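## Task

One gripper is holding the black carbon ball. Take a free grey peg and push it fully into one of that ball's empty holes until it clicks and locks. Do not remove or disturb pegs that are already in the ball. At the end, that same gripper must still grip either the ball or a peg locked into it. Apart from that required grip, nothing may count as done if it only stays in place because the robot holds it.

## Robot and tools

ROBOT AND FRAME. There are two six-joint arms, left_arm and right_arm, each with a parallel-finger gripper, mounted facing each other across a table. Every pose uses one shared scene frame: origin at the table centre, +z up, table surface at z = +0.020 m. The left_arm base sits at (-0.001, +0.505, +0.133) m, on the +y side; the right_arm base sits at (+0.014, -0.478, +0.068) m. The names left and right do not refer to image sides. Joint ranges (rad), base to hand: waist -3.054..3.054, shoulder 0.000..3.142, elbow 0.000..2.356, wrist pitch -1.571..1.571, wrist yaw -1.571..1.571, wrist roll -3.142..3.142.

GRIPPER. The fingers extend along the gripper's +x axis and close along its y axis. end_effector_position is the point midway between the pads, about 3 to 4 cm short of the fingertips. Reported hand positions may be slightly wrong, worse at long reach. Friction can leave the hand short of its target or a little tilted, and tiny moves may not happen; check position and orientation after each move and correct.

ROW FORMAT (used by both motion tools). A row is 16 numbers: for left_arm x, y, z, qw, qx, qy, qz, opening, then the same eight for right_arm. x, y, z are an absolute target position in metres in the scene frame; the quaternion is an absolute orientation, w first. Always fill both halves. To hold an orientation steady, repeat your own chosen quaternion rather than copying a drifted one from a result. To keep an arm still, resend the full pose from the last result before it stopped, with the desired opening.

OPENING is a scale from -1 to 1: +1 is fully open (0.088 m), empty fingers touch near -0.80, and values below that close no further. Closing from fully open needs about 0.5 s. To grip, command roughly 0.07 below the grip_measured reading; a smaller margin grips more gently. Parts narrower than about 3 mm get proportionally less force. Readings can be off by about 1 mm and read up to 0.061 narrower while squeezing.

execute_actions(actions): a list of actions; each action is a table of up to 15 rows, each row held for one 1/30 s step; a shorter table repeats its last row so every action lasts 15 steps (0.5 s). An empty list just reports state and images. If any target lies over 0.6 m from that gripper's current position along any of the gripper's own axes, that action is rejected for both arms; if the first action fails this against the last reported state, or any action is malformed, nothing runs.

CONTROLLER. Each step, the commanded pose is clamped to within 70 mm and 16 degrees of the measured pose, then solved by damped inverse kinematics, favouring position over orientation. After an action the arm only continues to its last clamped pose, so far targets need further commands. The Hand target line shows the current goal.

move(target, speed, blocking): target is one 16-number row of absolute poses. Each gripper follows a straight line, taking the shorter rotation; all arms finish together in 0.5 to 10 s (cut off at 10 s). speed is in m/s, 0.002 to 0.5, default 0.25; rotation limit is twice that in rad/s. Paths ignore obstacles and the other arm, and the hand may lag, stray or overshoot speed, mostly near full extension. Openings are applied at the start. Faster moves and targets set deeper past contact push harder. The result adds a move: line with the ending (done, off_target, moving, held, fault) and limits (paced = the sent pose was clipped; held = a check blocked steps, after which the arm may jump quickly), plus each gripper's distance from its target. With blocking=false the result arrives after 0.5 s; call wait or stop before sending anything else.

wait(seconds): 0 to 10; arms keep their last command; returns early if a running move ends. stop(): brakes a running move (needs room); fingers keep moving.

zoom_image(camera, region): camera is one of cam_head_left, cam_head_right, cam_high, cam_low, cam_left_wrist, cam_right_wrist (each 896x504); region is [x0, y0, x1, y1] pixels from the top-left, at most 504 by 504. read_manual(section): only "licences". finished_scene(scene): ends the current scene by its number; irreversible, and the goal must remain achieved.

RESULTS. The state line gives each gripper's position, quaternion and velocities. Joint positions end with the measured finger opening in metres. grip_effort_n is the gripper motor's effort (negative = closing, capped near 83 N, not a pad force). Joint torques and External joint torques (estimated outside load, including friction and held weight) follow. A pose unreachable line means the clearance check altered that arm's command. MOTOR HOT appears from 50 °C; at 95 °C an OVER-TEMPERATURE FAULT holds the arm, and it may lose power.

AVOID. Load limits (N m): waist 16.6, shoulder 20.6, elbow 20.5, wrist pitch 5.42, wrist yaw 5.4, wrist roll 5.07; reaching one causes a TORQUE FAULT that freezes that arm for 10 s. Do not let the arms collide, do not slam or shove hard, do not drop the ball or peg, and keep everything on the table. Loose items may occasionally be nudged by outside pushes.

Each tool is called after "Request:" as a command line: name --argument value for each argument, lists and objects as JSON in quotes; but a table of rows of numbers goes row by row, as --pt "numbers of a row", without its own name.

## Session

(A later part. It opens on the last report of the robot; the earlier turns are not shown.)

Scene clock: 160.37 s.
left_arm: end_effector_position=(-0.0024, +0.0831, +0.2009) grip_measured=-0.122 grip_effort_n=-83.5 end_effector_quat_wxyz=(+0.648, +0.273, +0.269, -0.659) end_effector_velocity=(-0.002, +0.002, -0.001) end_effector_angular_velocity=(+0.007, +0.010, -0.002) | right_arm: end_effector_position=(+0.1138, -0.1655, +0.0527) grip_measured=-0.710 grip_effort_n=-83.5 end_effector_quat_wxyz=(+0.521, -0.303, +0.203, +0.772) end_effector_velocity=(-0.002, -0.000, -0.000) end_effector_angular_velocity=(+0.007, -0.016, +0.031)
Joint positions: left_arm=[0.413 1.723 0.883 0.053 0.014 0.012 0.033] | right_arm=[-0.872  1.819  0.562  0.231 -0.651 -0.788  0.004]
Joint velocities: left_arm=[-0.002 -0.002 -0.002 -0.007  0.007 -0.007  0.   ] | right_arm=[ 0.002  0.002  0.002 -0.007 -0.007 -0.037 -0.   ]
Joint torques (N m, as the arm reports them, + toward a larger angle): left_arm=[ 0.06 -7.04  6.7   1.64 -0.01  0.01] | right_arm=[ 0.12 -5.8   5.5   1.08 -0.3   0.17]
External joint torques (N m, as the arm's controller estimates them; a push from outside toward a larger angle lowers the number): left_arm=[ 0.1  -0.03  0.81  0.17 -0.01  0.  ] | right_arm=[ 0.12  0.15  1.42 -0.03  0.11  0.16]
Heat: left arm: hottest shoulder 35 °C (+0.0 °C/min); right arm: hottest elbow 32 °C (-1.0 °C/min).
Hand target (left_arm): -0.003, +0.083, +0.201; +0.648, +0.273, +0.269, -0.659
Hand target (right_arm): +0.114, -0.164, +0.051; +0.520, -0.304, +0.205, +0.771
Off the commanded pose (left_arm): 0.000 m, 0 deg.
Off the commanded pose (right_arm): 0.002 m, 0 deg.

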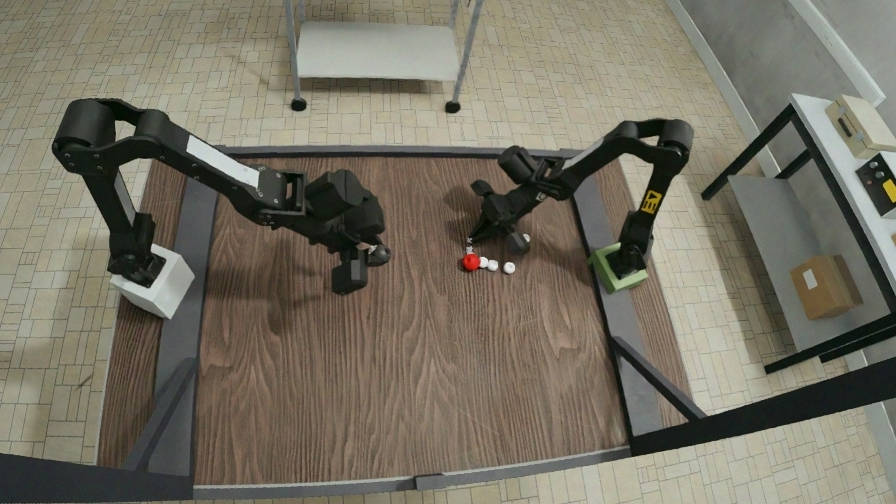

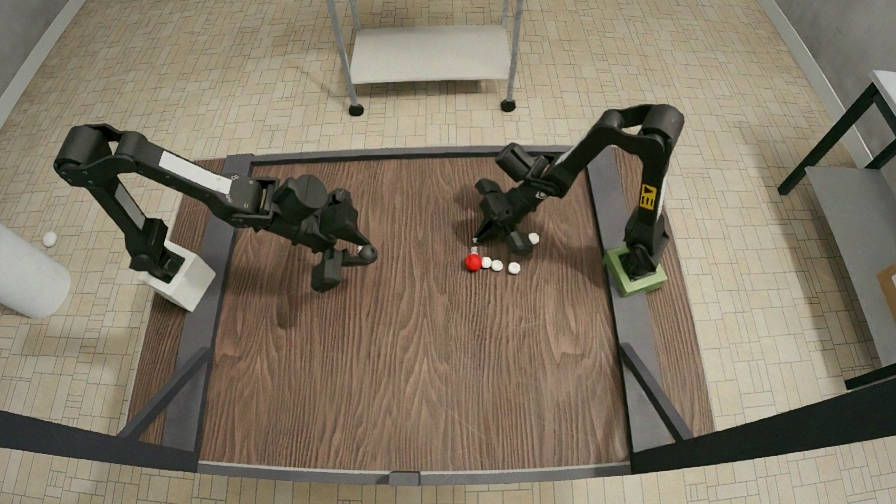

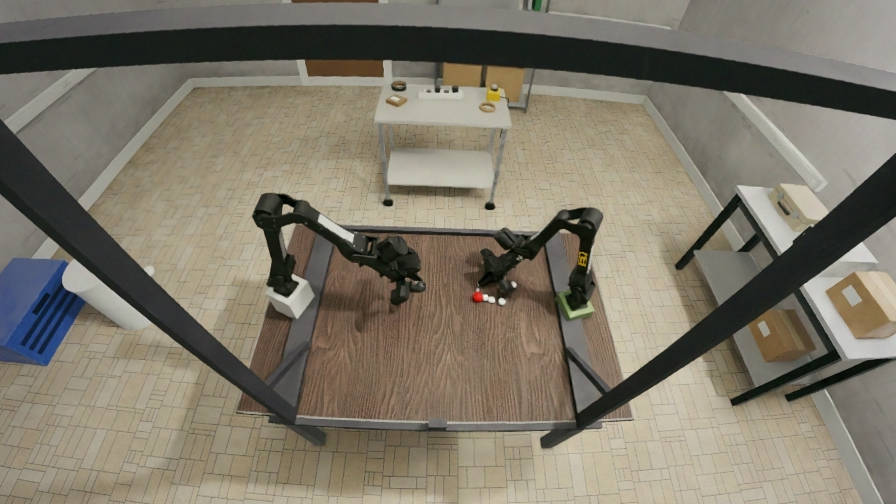

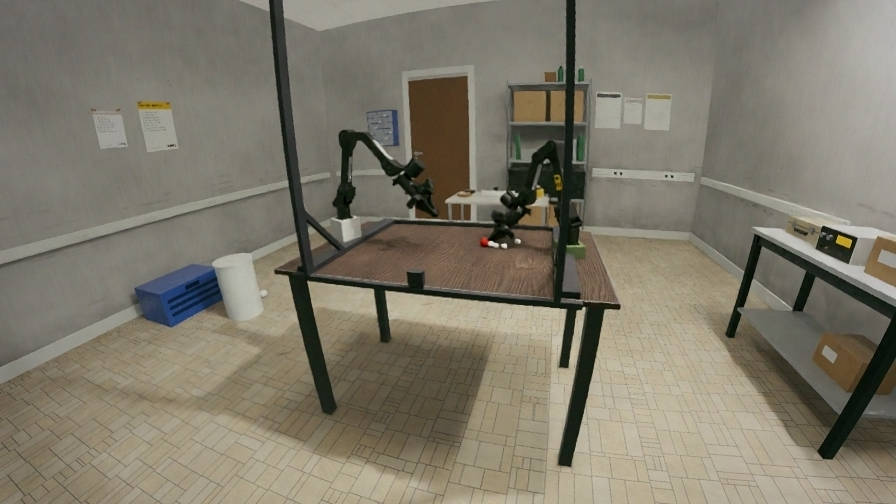

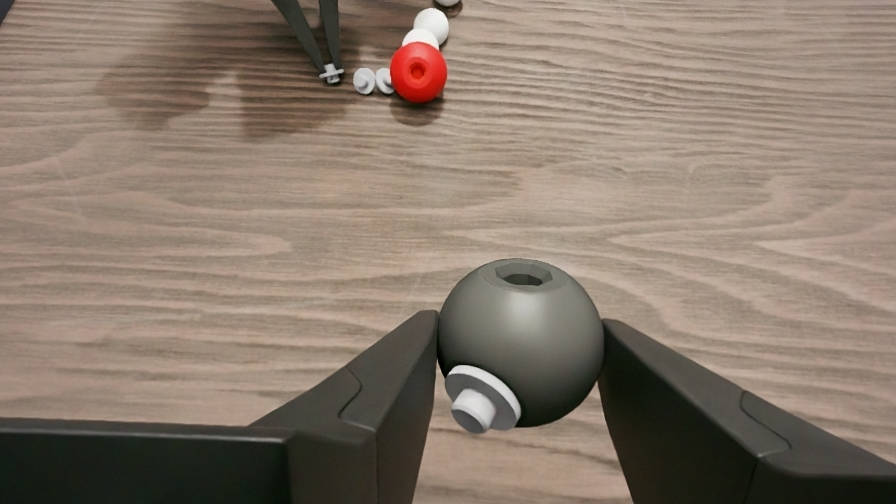

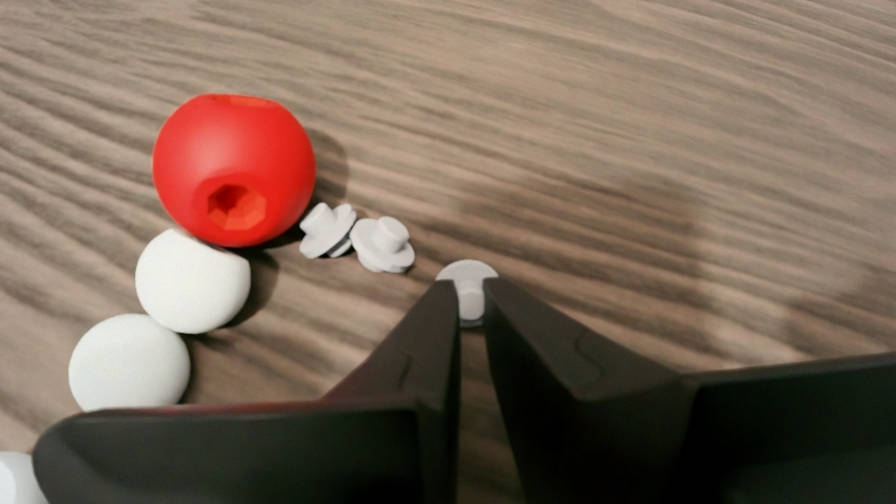

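Request:
execute_actions --actions '[[[-0.0025,0.083,0.201,0.648,0.273,0.269,-0.659,-0.19,0.1140,-0.165,0.054,0.5203,-0.3038,0.2049,0.7713,-0.78],[-0.0025,0.083,0.201,0.648,0.273,0.269,-0.659,-0.19,0.1140,-0.165,0.056,0.5203,-0.3038,0.2049,0.7713,-0.78],[-0.0025,0.083,0.201,0.648,0.273,0.269,-0.659,-0.19,0.1140,-0.165,0.058,0.5203,-0.3038,0.2049,0.7713,-0.78],[-0.0025,0.083,0.201,0.648,0.273,0.269,-0.659,-0.19,0.1140,-0.165,0.060,0.5203,-0.3038,0.2049,0.7713,-0.78],[-0.0025,0.083,0.201,0.648,0.273,0.269,-0.659,-0.19,0.1140,-0.165,0.063,0.5203,-0.3038,0.2049,0.7713,-0.78],[-0.0025,0.083,0.201,0.648,0.273,0.269,-0.659,-0.19,0.1140,-0.165,0.066,0.5203,-0.3038,0.2049,0.7713,-0.78],[-0.0025,0.083,0.201,0.648,0.273,0.269,-0.659,-0.19,0.1140,-0.165,0.069,0.5203,-0.3038,0.2049,0.7713,-0.78],[-0.0025,0.083,0.201,0.648,0.273,0.269,-0.659,-0.19,0.1140,-0.165,0.072,0.5203,-0.3038,0.2049,0.7713,-0.78],[-0.0025,0.083,0.201,0.648,0.273,0.269,-0.659,-0.19,0.1140,-0.165,0.076,0.5203,-0.3038,0.2049,0.7713,-0.78],[-0.0025,0.083,0.201,0.648,0.273,0.269,-0.659,-0.19,0.1140,-0.165,0.080,0.5203,-0.3038,0.2049,0.7713,-0.78],[-0.0025,0.083,0.201,0.648,0.273,0.269,-0.659,-0.19,0.1140,-0.165,0.084,0.5203,-0.3038,0.2049,0.7713,-0.78],[-0.0025,0.083,0.201,0.648,0.273,0.269,-0.659,-0.19,0.1140,-0.165,0.088,0.5203,-0.3038,0.2049,0.7713,-0.78]]]'

Request:
move --target '[-0.0025,0.083,0.201,0.648,0.273,0.269,-0.659,-0.19,0.0,-0.012,0.250,0.6590,-0.2563,0.2563,0.6590,-0.78]' --speed 0.25

Scene clock: 172.97 s.
left_arm: end_effector_position=(-0.0024, +0.0831, +0.2009) grip_measured=-0.122 grip_effort_n=-83.5 end_effector_quat_wxyz=(+0.648, +0.273, +0.269, -0.659) end_effector_velocity=(-0.002, +0.002, -0.001) end_effector_angular_velocity=(+0.007, +0.010, -0.002) | right_arm: end_effector_position=(+0.1134, -0.1661, +0.0808) grip_measured=-0.710 grip_effort_n=-83.5 end_effector_quat_wxyz=(+0.520, -0.303, +0.206, +0.772) end_effector_velocity=(+0.010, +0.015, +0.067) end_effector_angular_velocity=(+0.072, -0.052, +0.016)
Joint positions: left_arm=[0.413 1.723 0.883 0.053 0.014 0.012 0.033] | right_arm=[-0.872  1.699  0.596  0.071 -0.651 -0.788  0.004]
Joint velocities: left_arm=[-0.002 -0.002 -0.002 -0.007  0.007 -0.007  0.   ] | right_arm=[-0.002 -0.208  0.11  -0.242 -0.007 -0.022 -0.   ]
Joint torques (N m, as the arm reports them, + toward a larger angle): left_arm=[-0.07 -7.15  6.6   1.62 -0.06  0.01] | right_arm=[ 0.08 -6.86  5.49  0.75 -0.33  0.11]
External joint torques (N m, as the arm's controller estimates them; a push from outside toward a larger angle lowers the number): left_arm=[-0.06 -0.22  0.75  0.17 -0.06  0.01] | right_arm=[ 0.07 -1.54  1.08 -0.25  0.06  0.11]
Heat: left arm: hottest shoulder 35 °C (+0.0 °C/min); right arm: hottest elbow 32 °C (-1.0 °C/min).
Hand target (left_arm): -0.003, +0.083, +0.201; +0.648, +0.273, +0.269, -0.659
Hand target (right_arm): +0.114, -0.165, +0.088; +0.521, -0.304, +0.205, +0.771
Off the commanded pose (left_arm): 0.000 m, 0 deg.
Off the commanded pose (right_arm): 0.007 m, 0 deg.

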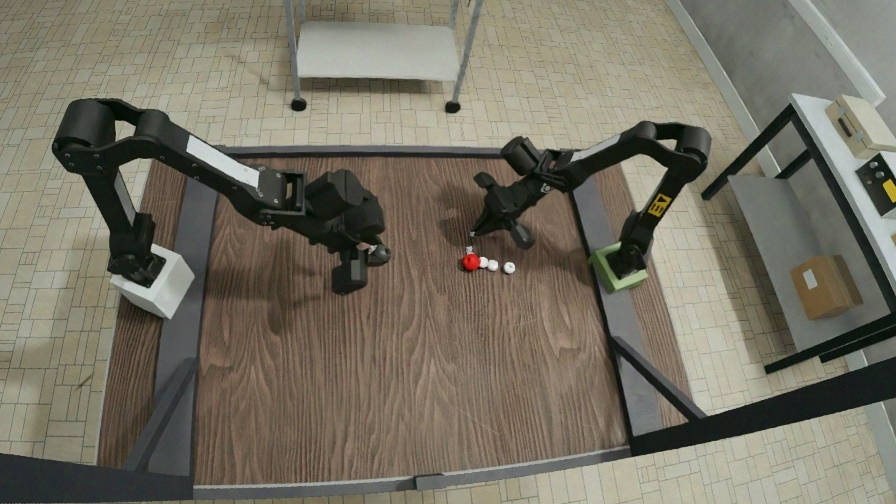

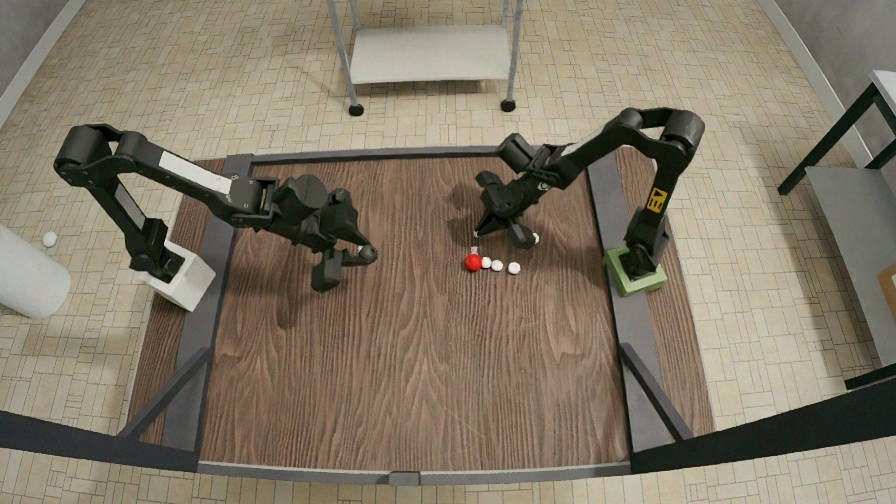

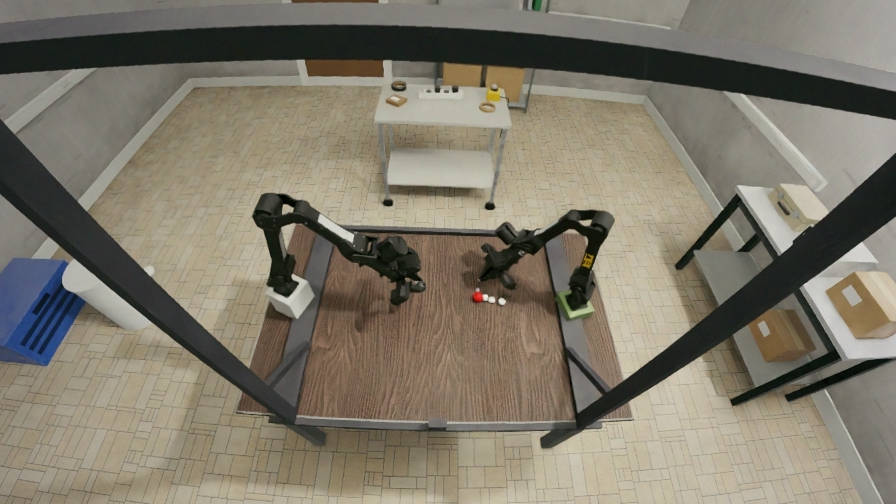

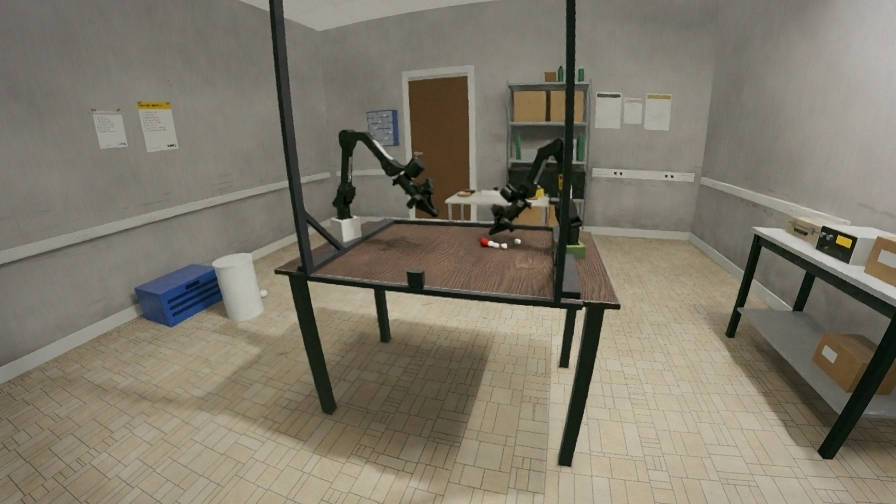

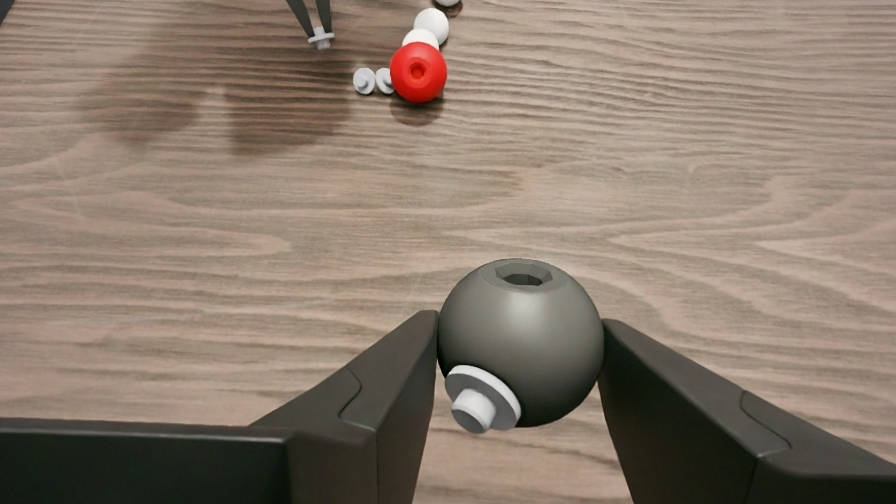

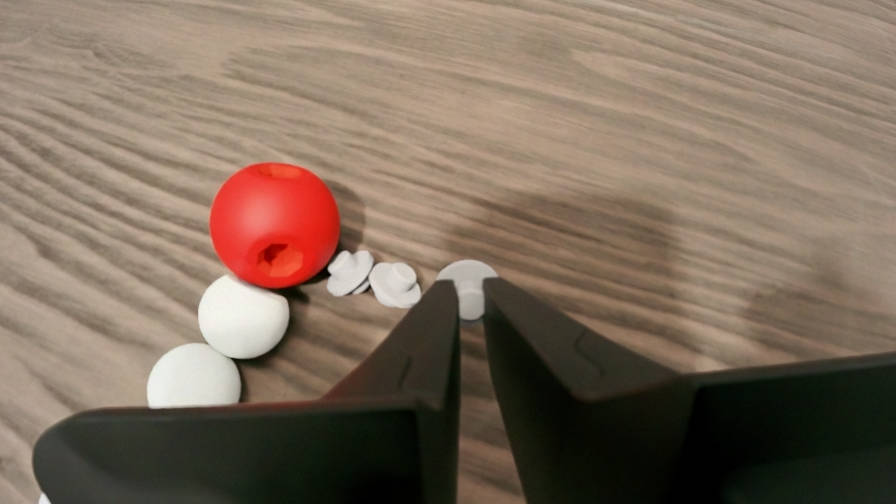

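Scene clock: 174.57 s.
left_arm: end_effector_position=(-0.0024, +0.0831, +0.2009) grip_measured=-0.122 grip_effort_n=-83.5 end_effector_quat_wxyz=(+0.648, +0.273, +0.269, -0.659) end_effector_velocity=(-0.002, +0.000, +0.003) end_effector_angular_velocity=(-0.003, -0.010, -0.007) | right_arm: end_effector_position=(+0.0034, -0.0130, +0.2488) grip_measured=-0.710 grip_effort_n=-83.5 end_effector_quat_wxyz=(+0.660, -0.259, +0.252, +0.658) end_effector_velocity=(+0.002, +0.002, +0.007) end_effector_angular_velocity=(+0.013, -0.020, -0.009)
Joint positions: left_arm=[0.413 1.723 0.883 0.053 0.014 0.012 0.033] | right_arm=[-0.248  1.701  1.313 -0.352  0.031  0.013  0.004]
Joint velocities: left_arm=[-0.007 -0.007  0.002 -0.007 -0.007  0.007 -0.   ] | right_arm=[ 0.002 -0.002  0.017 -0.007  0.022 -0.007 -0.   ]
Joint torques (N m, as the arm reports them, + toward a larger angle): left_arm=[-0.11 -7.1   6.74  1.63 -0.02  0.02] | right_arm=[-0.02 -7.52  8.58  1.35  0.02  0.14]
External joint torques (N m, as the arm's controller estimates them; a push from outside toward a larger angle lowers the number): left_arm=[-0.06 -0.11  0.88  0.17 -0.03  0.01] | right_arm=[ 0.01  0.53  1.56 -0.21  0.01  0.13]
Heat: left arm: hottest shoulder 35 °C (+0.0 °C/min); right arm: hottest shoulder 32 °C (-1.0 °C/min).
Hand target (left_arm): -0.003, +0.083, +0.201; +0.648, +0.273, +0.269, -0.659
Hand target (right_arm): +0.002, -0.010, +0.248; +0.660, -0.260, +0.253, +0.657
Off the commanded pose (left_arm): 0.000 m, 0 deg.
Off the commanded pose (right_arm): 0.004 m, 1 deg.
move: done

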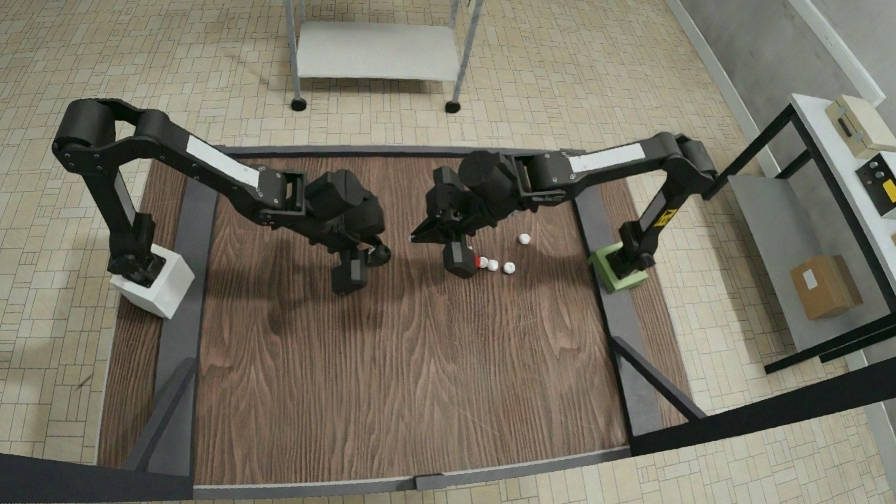

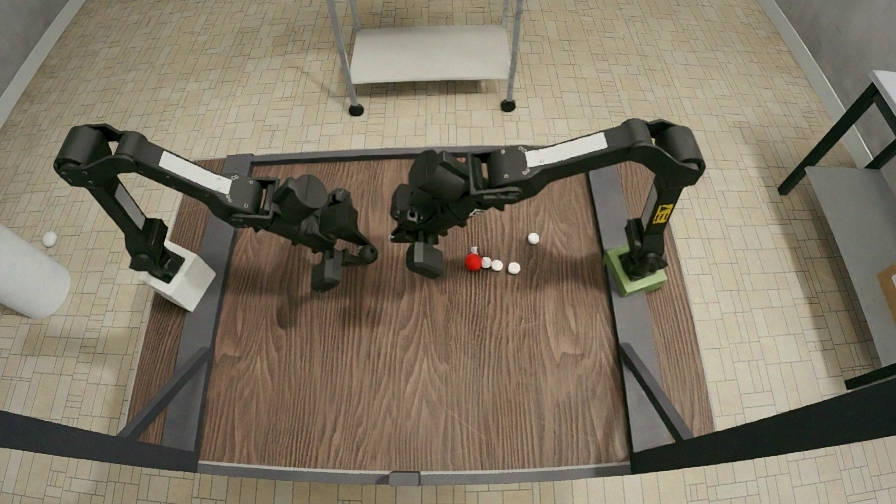

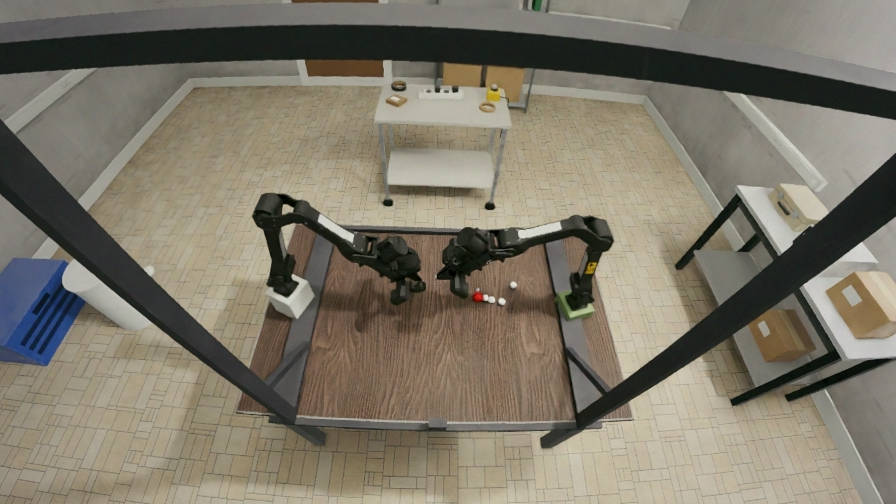

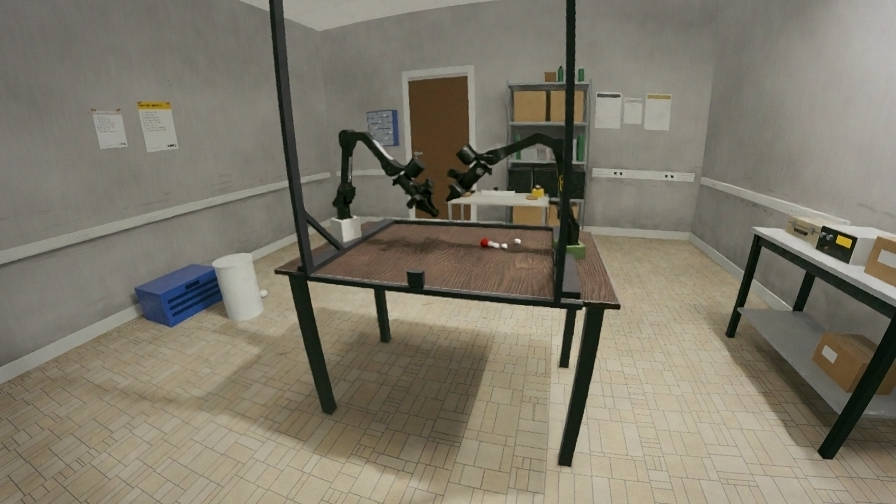

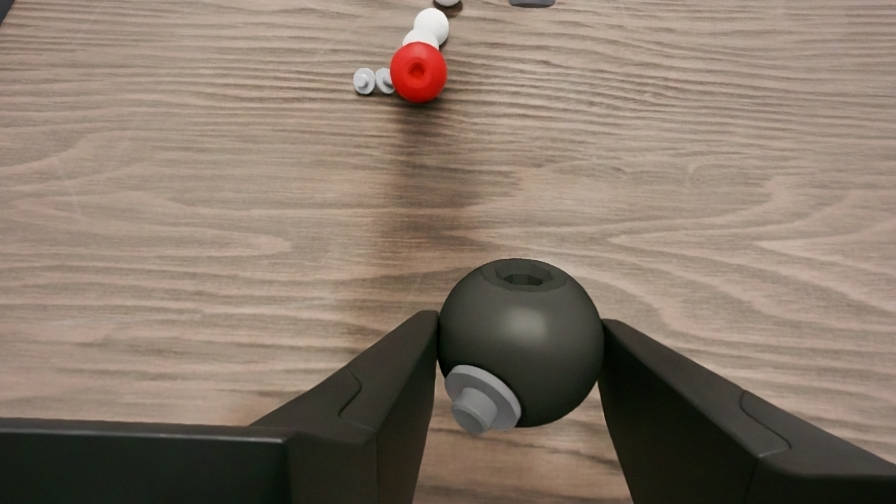

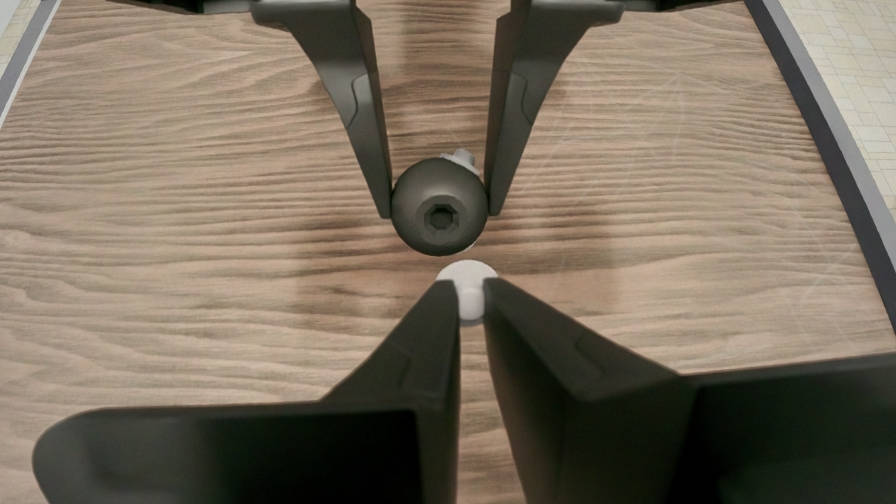

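Request:
zoom_image --camera "cam_right_wrist" --region '[370, 140, 530, 340]'

Region (370, 140, 530, 340) of cam_right_wrist's 896x504 image, scaled by 2.520, with more detail than that image has; it fills the left 403 columns of this view, and the rest is white.

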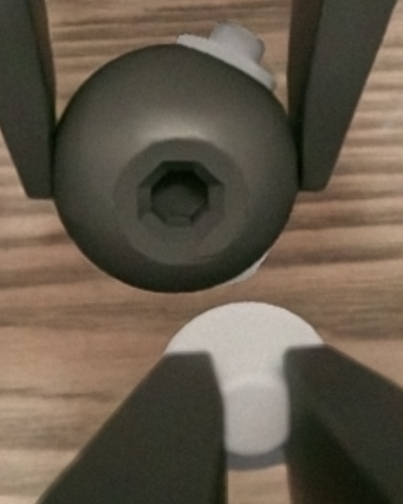

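Request:
move --target '[-0.0025,0.083,0.201,0.648,0.273,0.269,-0.659,-0.19,-0.002,0.0143,0.2231,0.6590,-0.2563,0.2563,0.6590,-0.78]' --speed 0.06

Request:
zoom_image --camera "cam_right_wrist" --region '[370, 140, 570, 340]'

Request:
zoom_image --camera "cam_left_wrist" --region '[420, 110, 640, 330]'

Scene clock: 189.67 s.
left_arm: end_effector_position=(-0.0024, +0.0831, +0.2009) grip_measured=-0.122 grip_effort_n=-83.5 end_effector_quat_wxyz=(+0.648, +0.273, +0.269, -0.659) end_effector_velocity=(-0.002, +0.002, -0.001) end_effector_angular_velocity=(+0.007, +0.010, -0.002) | right_arm: end_effector_position=(-0.0002, +0.0110, +0.2246) grip_measured=-0.710 grip_effort_n=-83.5 end_effector_quat_wxyz=(+0.660, -0.257, +0.255, +0.658) end_effector_velocity=(+0.002, +0.003, +0.007) end_effector_angular_velocity=(+0.022, -0.009, -0.003)
Joint positions: left_arm=[0.413 1.723 0.883 0.053 0.014 0.012 0.033] | right_arm=[-0.242  1.808  1.344 -0.277  0.032  0.025  0.004]
Joint velocities: left_arm=[-0.002 -0.002 -0.002 -0.007  0.007 -0.007 -0.   ] | right_arm=[-0.002 -0.002  0.012  0.007  0.007 -0.007 -0.   ]
Joint torques (N m, as the arm reports them, + toward a larger angle): left_arm=[-0.11 -7.18  6.74  1.62 -0.05  0.04] | right_arm=[ 0.21 -8.41  8.47  1.55 -0.05  0.15]
External joint torques (N m, as the arm's controller estimates them; a push from outside toward a larger angle lowers the number): left_arm=[-0.07 -0.22  0.88  0.16 -0.06  0.03] | right_arm=[ 0.24  0.31  1.56  0.   -0.07  0.14]
Heat: left arm: hottest shoulder 35 °C (+0.0 °C/min); right arm: hottest elbow 34 °C (+2.0 °C/min).
Hand target (left_arm): -0.003, +0.083, +0.201; +0.648, +0.273, +0.269, -0.659
Hand target (right_arm): -0.002, +0.014, +0.223; +0.659, -0.256, +0.256, +0.659
Off the commanded pose (left_arm): 0.000 m, 0 deg.
Off the commanded pose (right_arm): 0.004 m, 0 deg.
move: done

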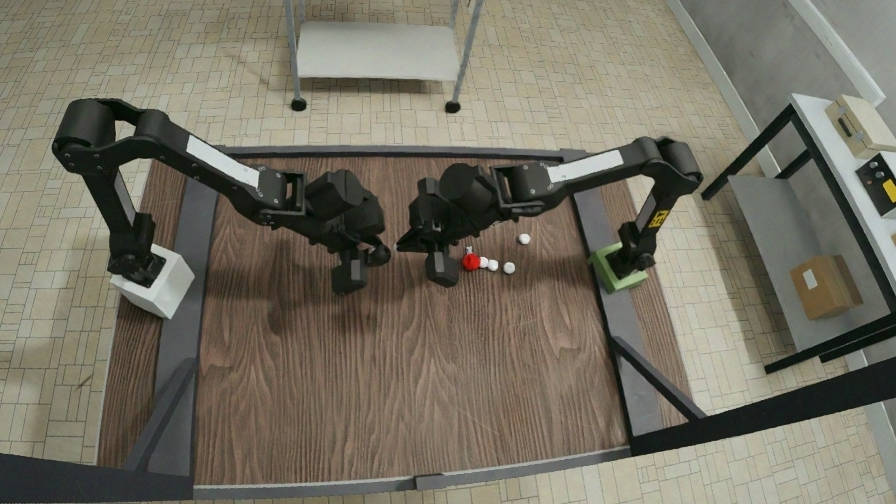

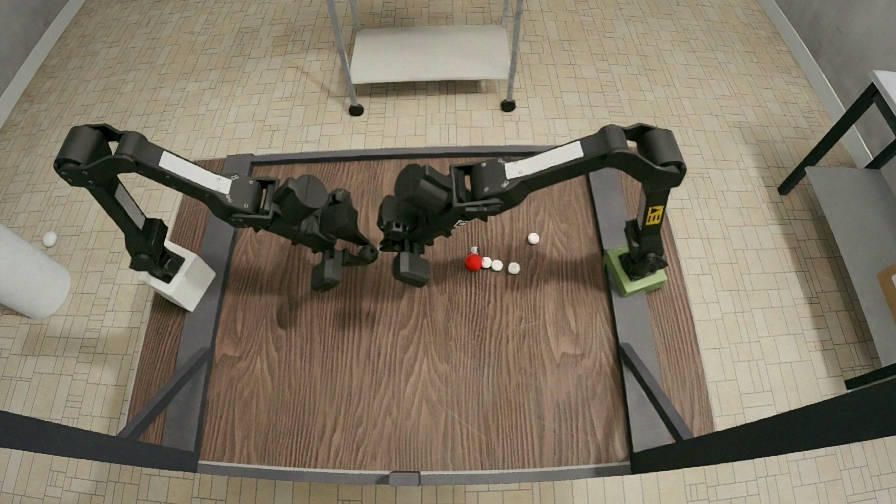

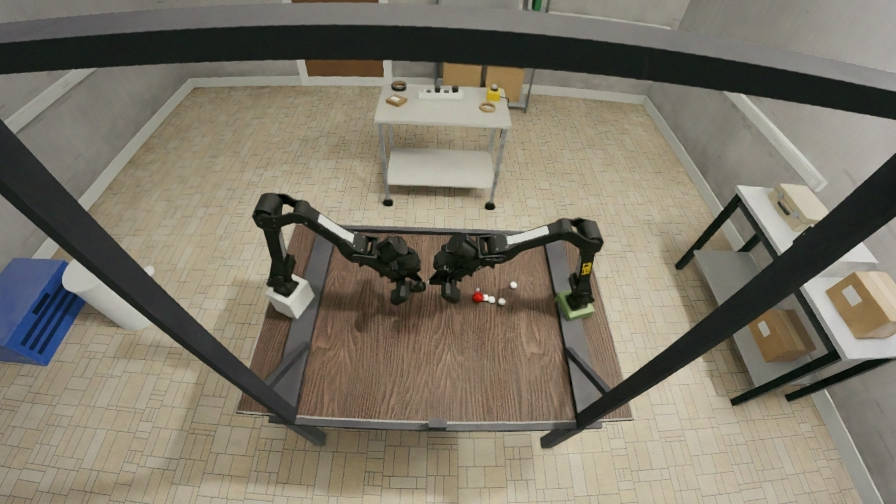

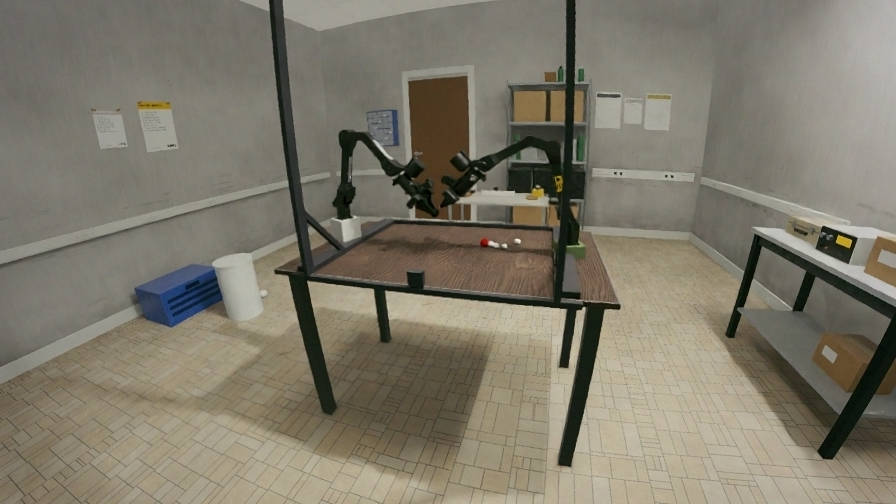

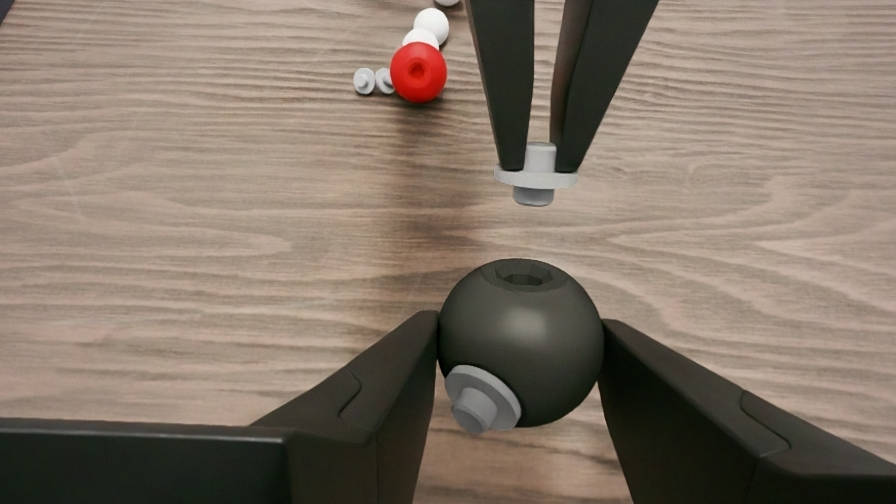

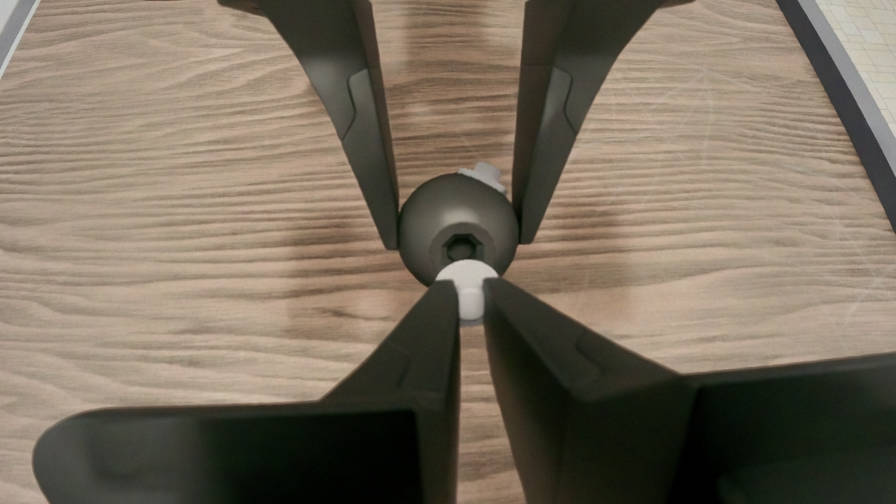

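Region (370, 140, 570, 340) of cam_right_wrist's 896x504 image, scaled by 2.520, with more detail than that image has.

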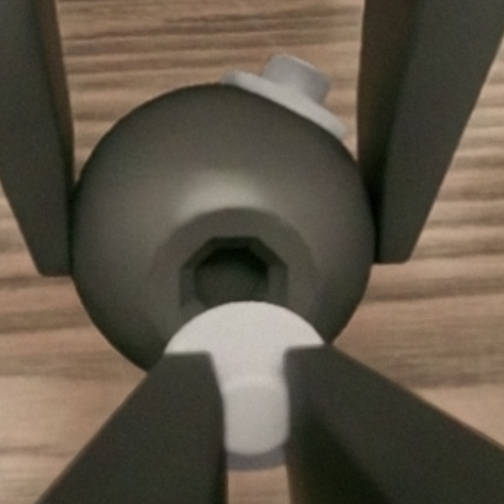

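Region (420, 110, 640, 330) of cam_left_wrist's 896x504 image, scaled by 2.291, with more detail than that image has.

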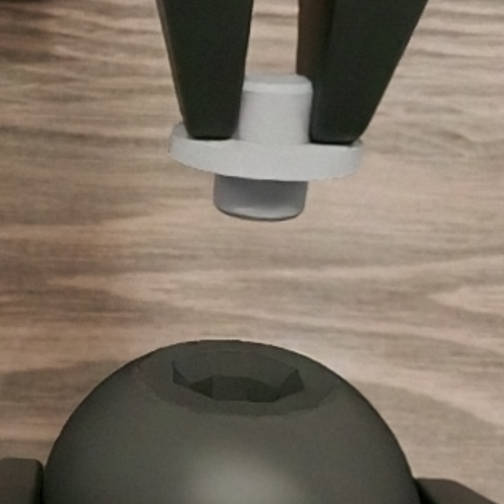

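Request:
move --target '[-0.0025,0.083,0.201,0.648,0.273,0.269,-0.659,-0.19,0.0018,0.0217,0.2179,0.6590,-0.2563,0.2563,0.6590,-0.78]' --speed 0.03

Request:
zoom_image --camera "cam_right_wrist" --region '[370, 140, 570, 340]'

Request:
zoom_image --camera "cam_left_wrist" --region '[420, 110, 640, 330]'

Scene clock: 196.50 s.
left_arm: end_effector_position=(-0.0024, +0.0831, +0.2009) grip_measured=-0.122 grip_effort_n=-83.5 end_effector_quat_wxyz=(+0.648, +0.273, +0.269, -0.659) end_effector_velocity=(-0.000, +0.000, +0.001) end_effector_angular_velocity=(+0.003, +0.010, +0.002) | right_arm: end_effector_position=(+0.0008, +0.0185, +0.2198) grip_measured=-0.710 grip_effort_n=-83.5 end_effector_quat_wxyz=(+0.659, -0.255, +0.256, +0.659) end_effector_velocity=(+0.000, -0.003, -0.001) end_effector_angular_velocity=(-0.018, -0.002, +0.024)
Joint positions: left_arm=[0.413 1.723 0.883 0.053 0.014 0.012 0.033] | right_arm=[-0.247  1.839  1.364 -0.265  0.026  0.025  0.004]
Joint velocities: left_arm=[ 0.002 -0.002  0.002 -0.007  0.007 -0.007 -0.   ] | right_arm=[-0.007 -0.002  0.002 -0.022 -0.022 -0.022 -0.   ]
Joint torques (N m, as the arm reports them, + toward a larger angle): left_arm=[-0.03 -7.08  6.63  1.65 -0.03  0.  ] | right_arm=[-0.32 -8.84  8.56  1.57 -0.08 -0.07]
External joint torques (N m, as the arm's controller estimates them; a push from outside toward a larger angle lowers the number): left_arm=[-0.09 -0.11  0.76  0.19 -0.03 -0.01] | right_arm=[-0.28 -0.02  1.79  0.07 -0.09 -0.08]
Heat: left arm: hottest shoulder 35 °C (+0.0 °C/min); right arm: hottest elbow 35 °C (+3.0 °C/min).
Hand target (left_arm): -0.003, +0.083, +0.201; +0.648, +0.273, +0.269, -0.659
Hand target (right_arm): +0.002, +0.022, +0.218; +0.659, -0.256, +0.256, +0.659
Off the commanded pose (left_arm): 0.000 m, 0 deg.
Off the commanded pose (right_arm): 0.004 m, 0 deg.
move: done

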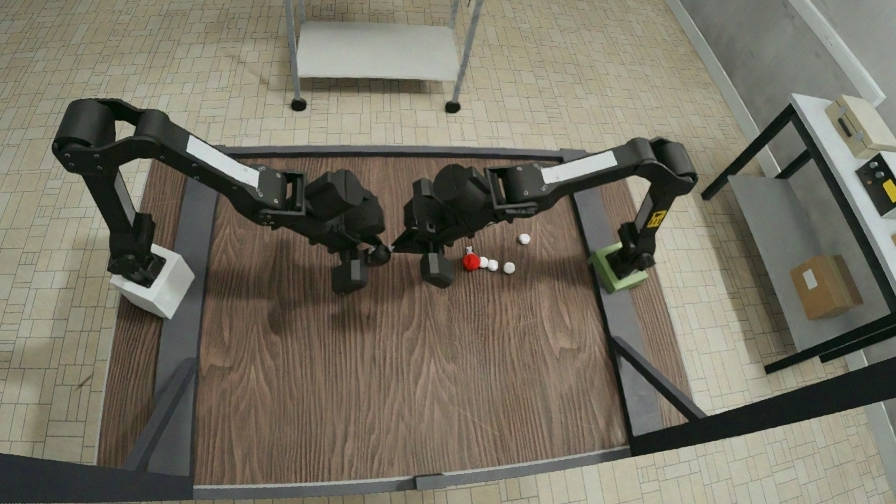

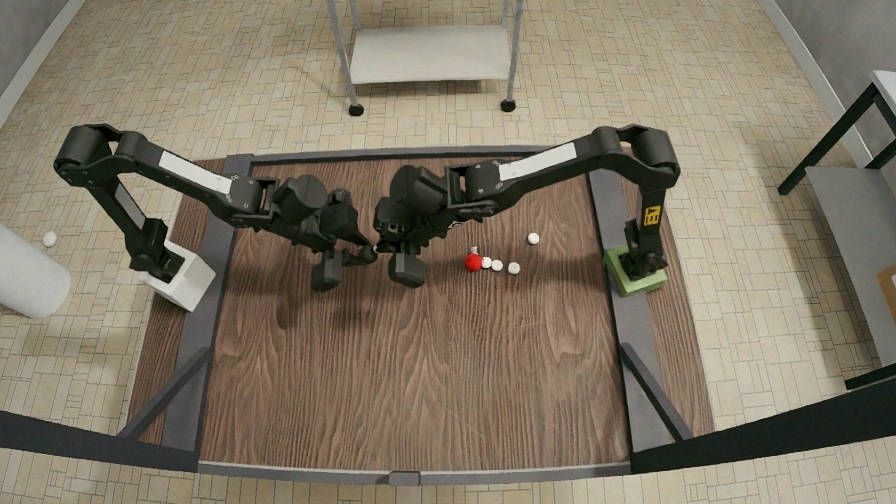

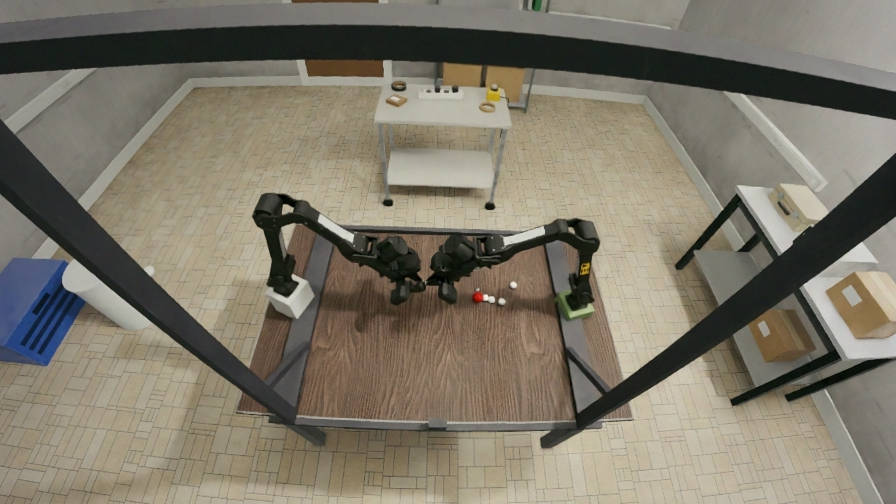

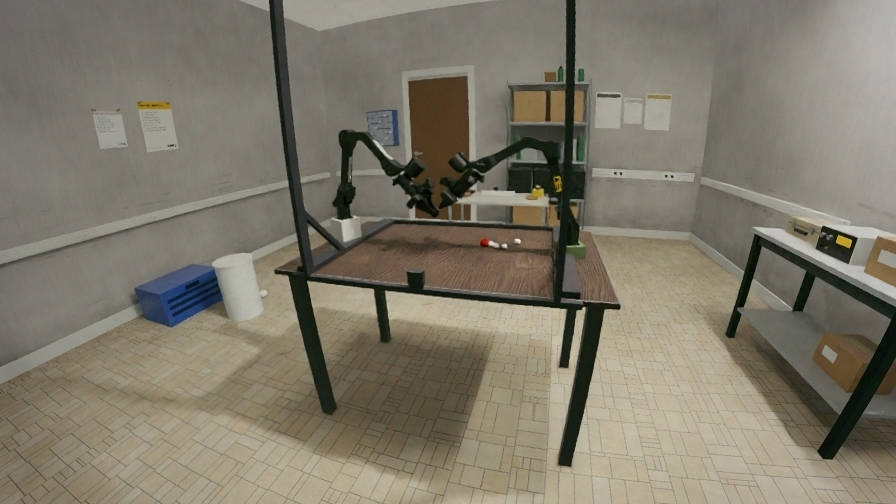

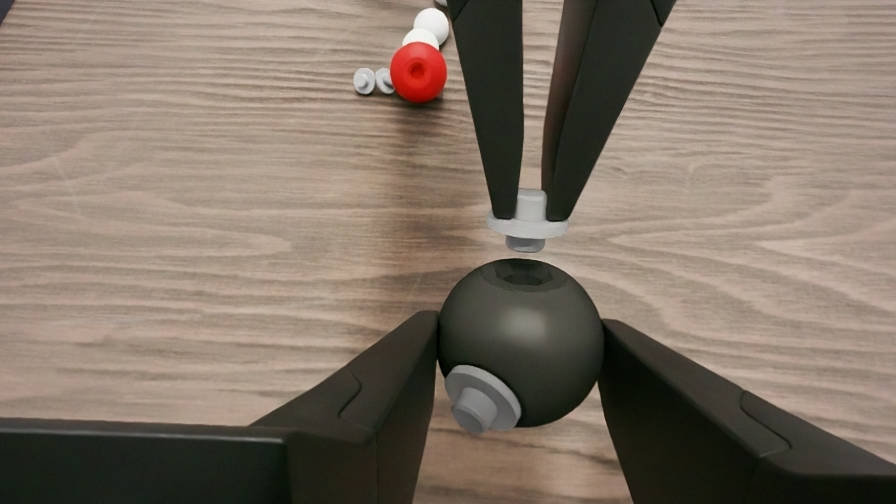

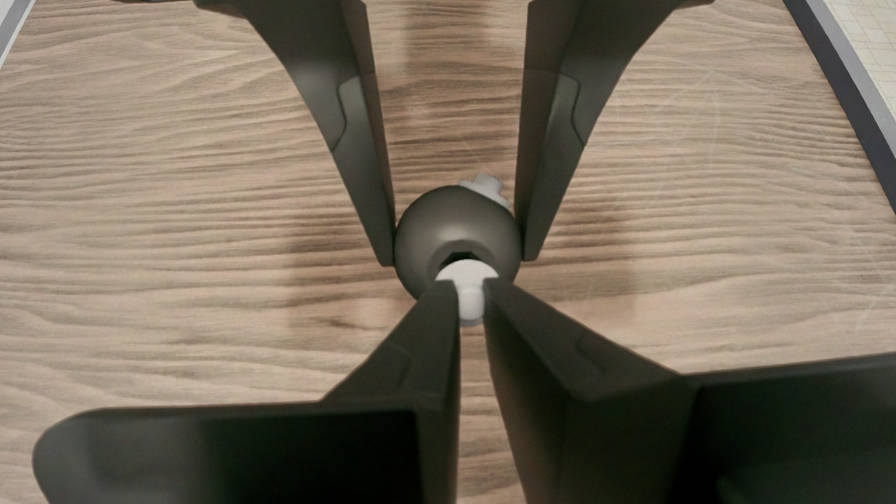

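Region (370, 140, 570, 340) of cam_right_wrist's 896x504 image, scaled by 2.520, with more detail than that image has.

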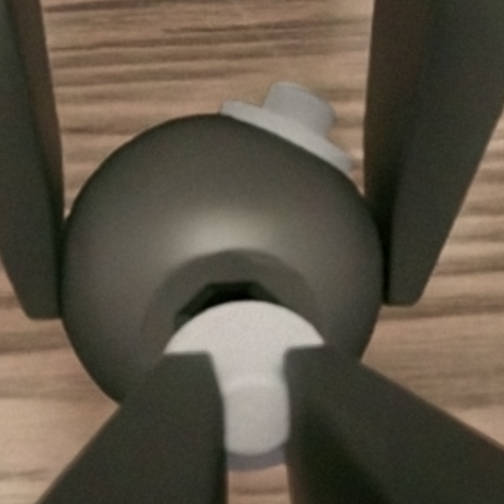

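Region (420, 110, 640, 330) of cam_left_wrist's 896x504 image, scaled by 2.291, with more detail than that image has.

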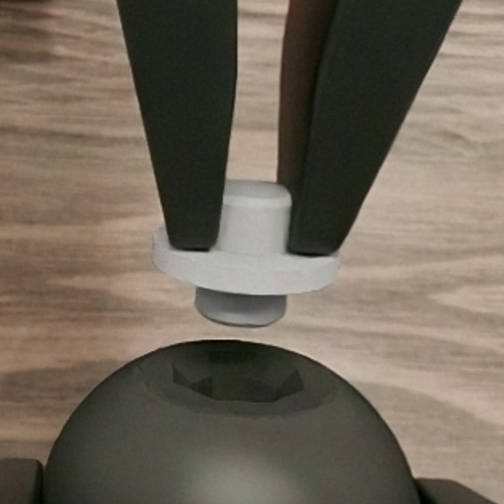

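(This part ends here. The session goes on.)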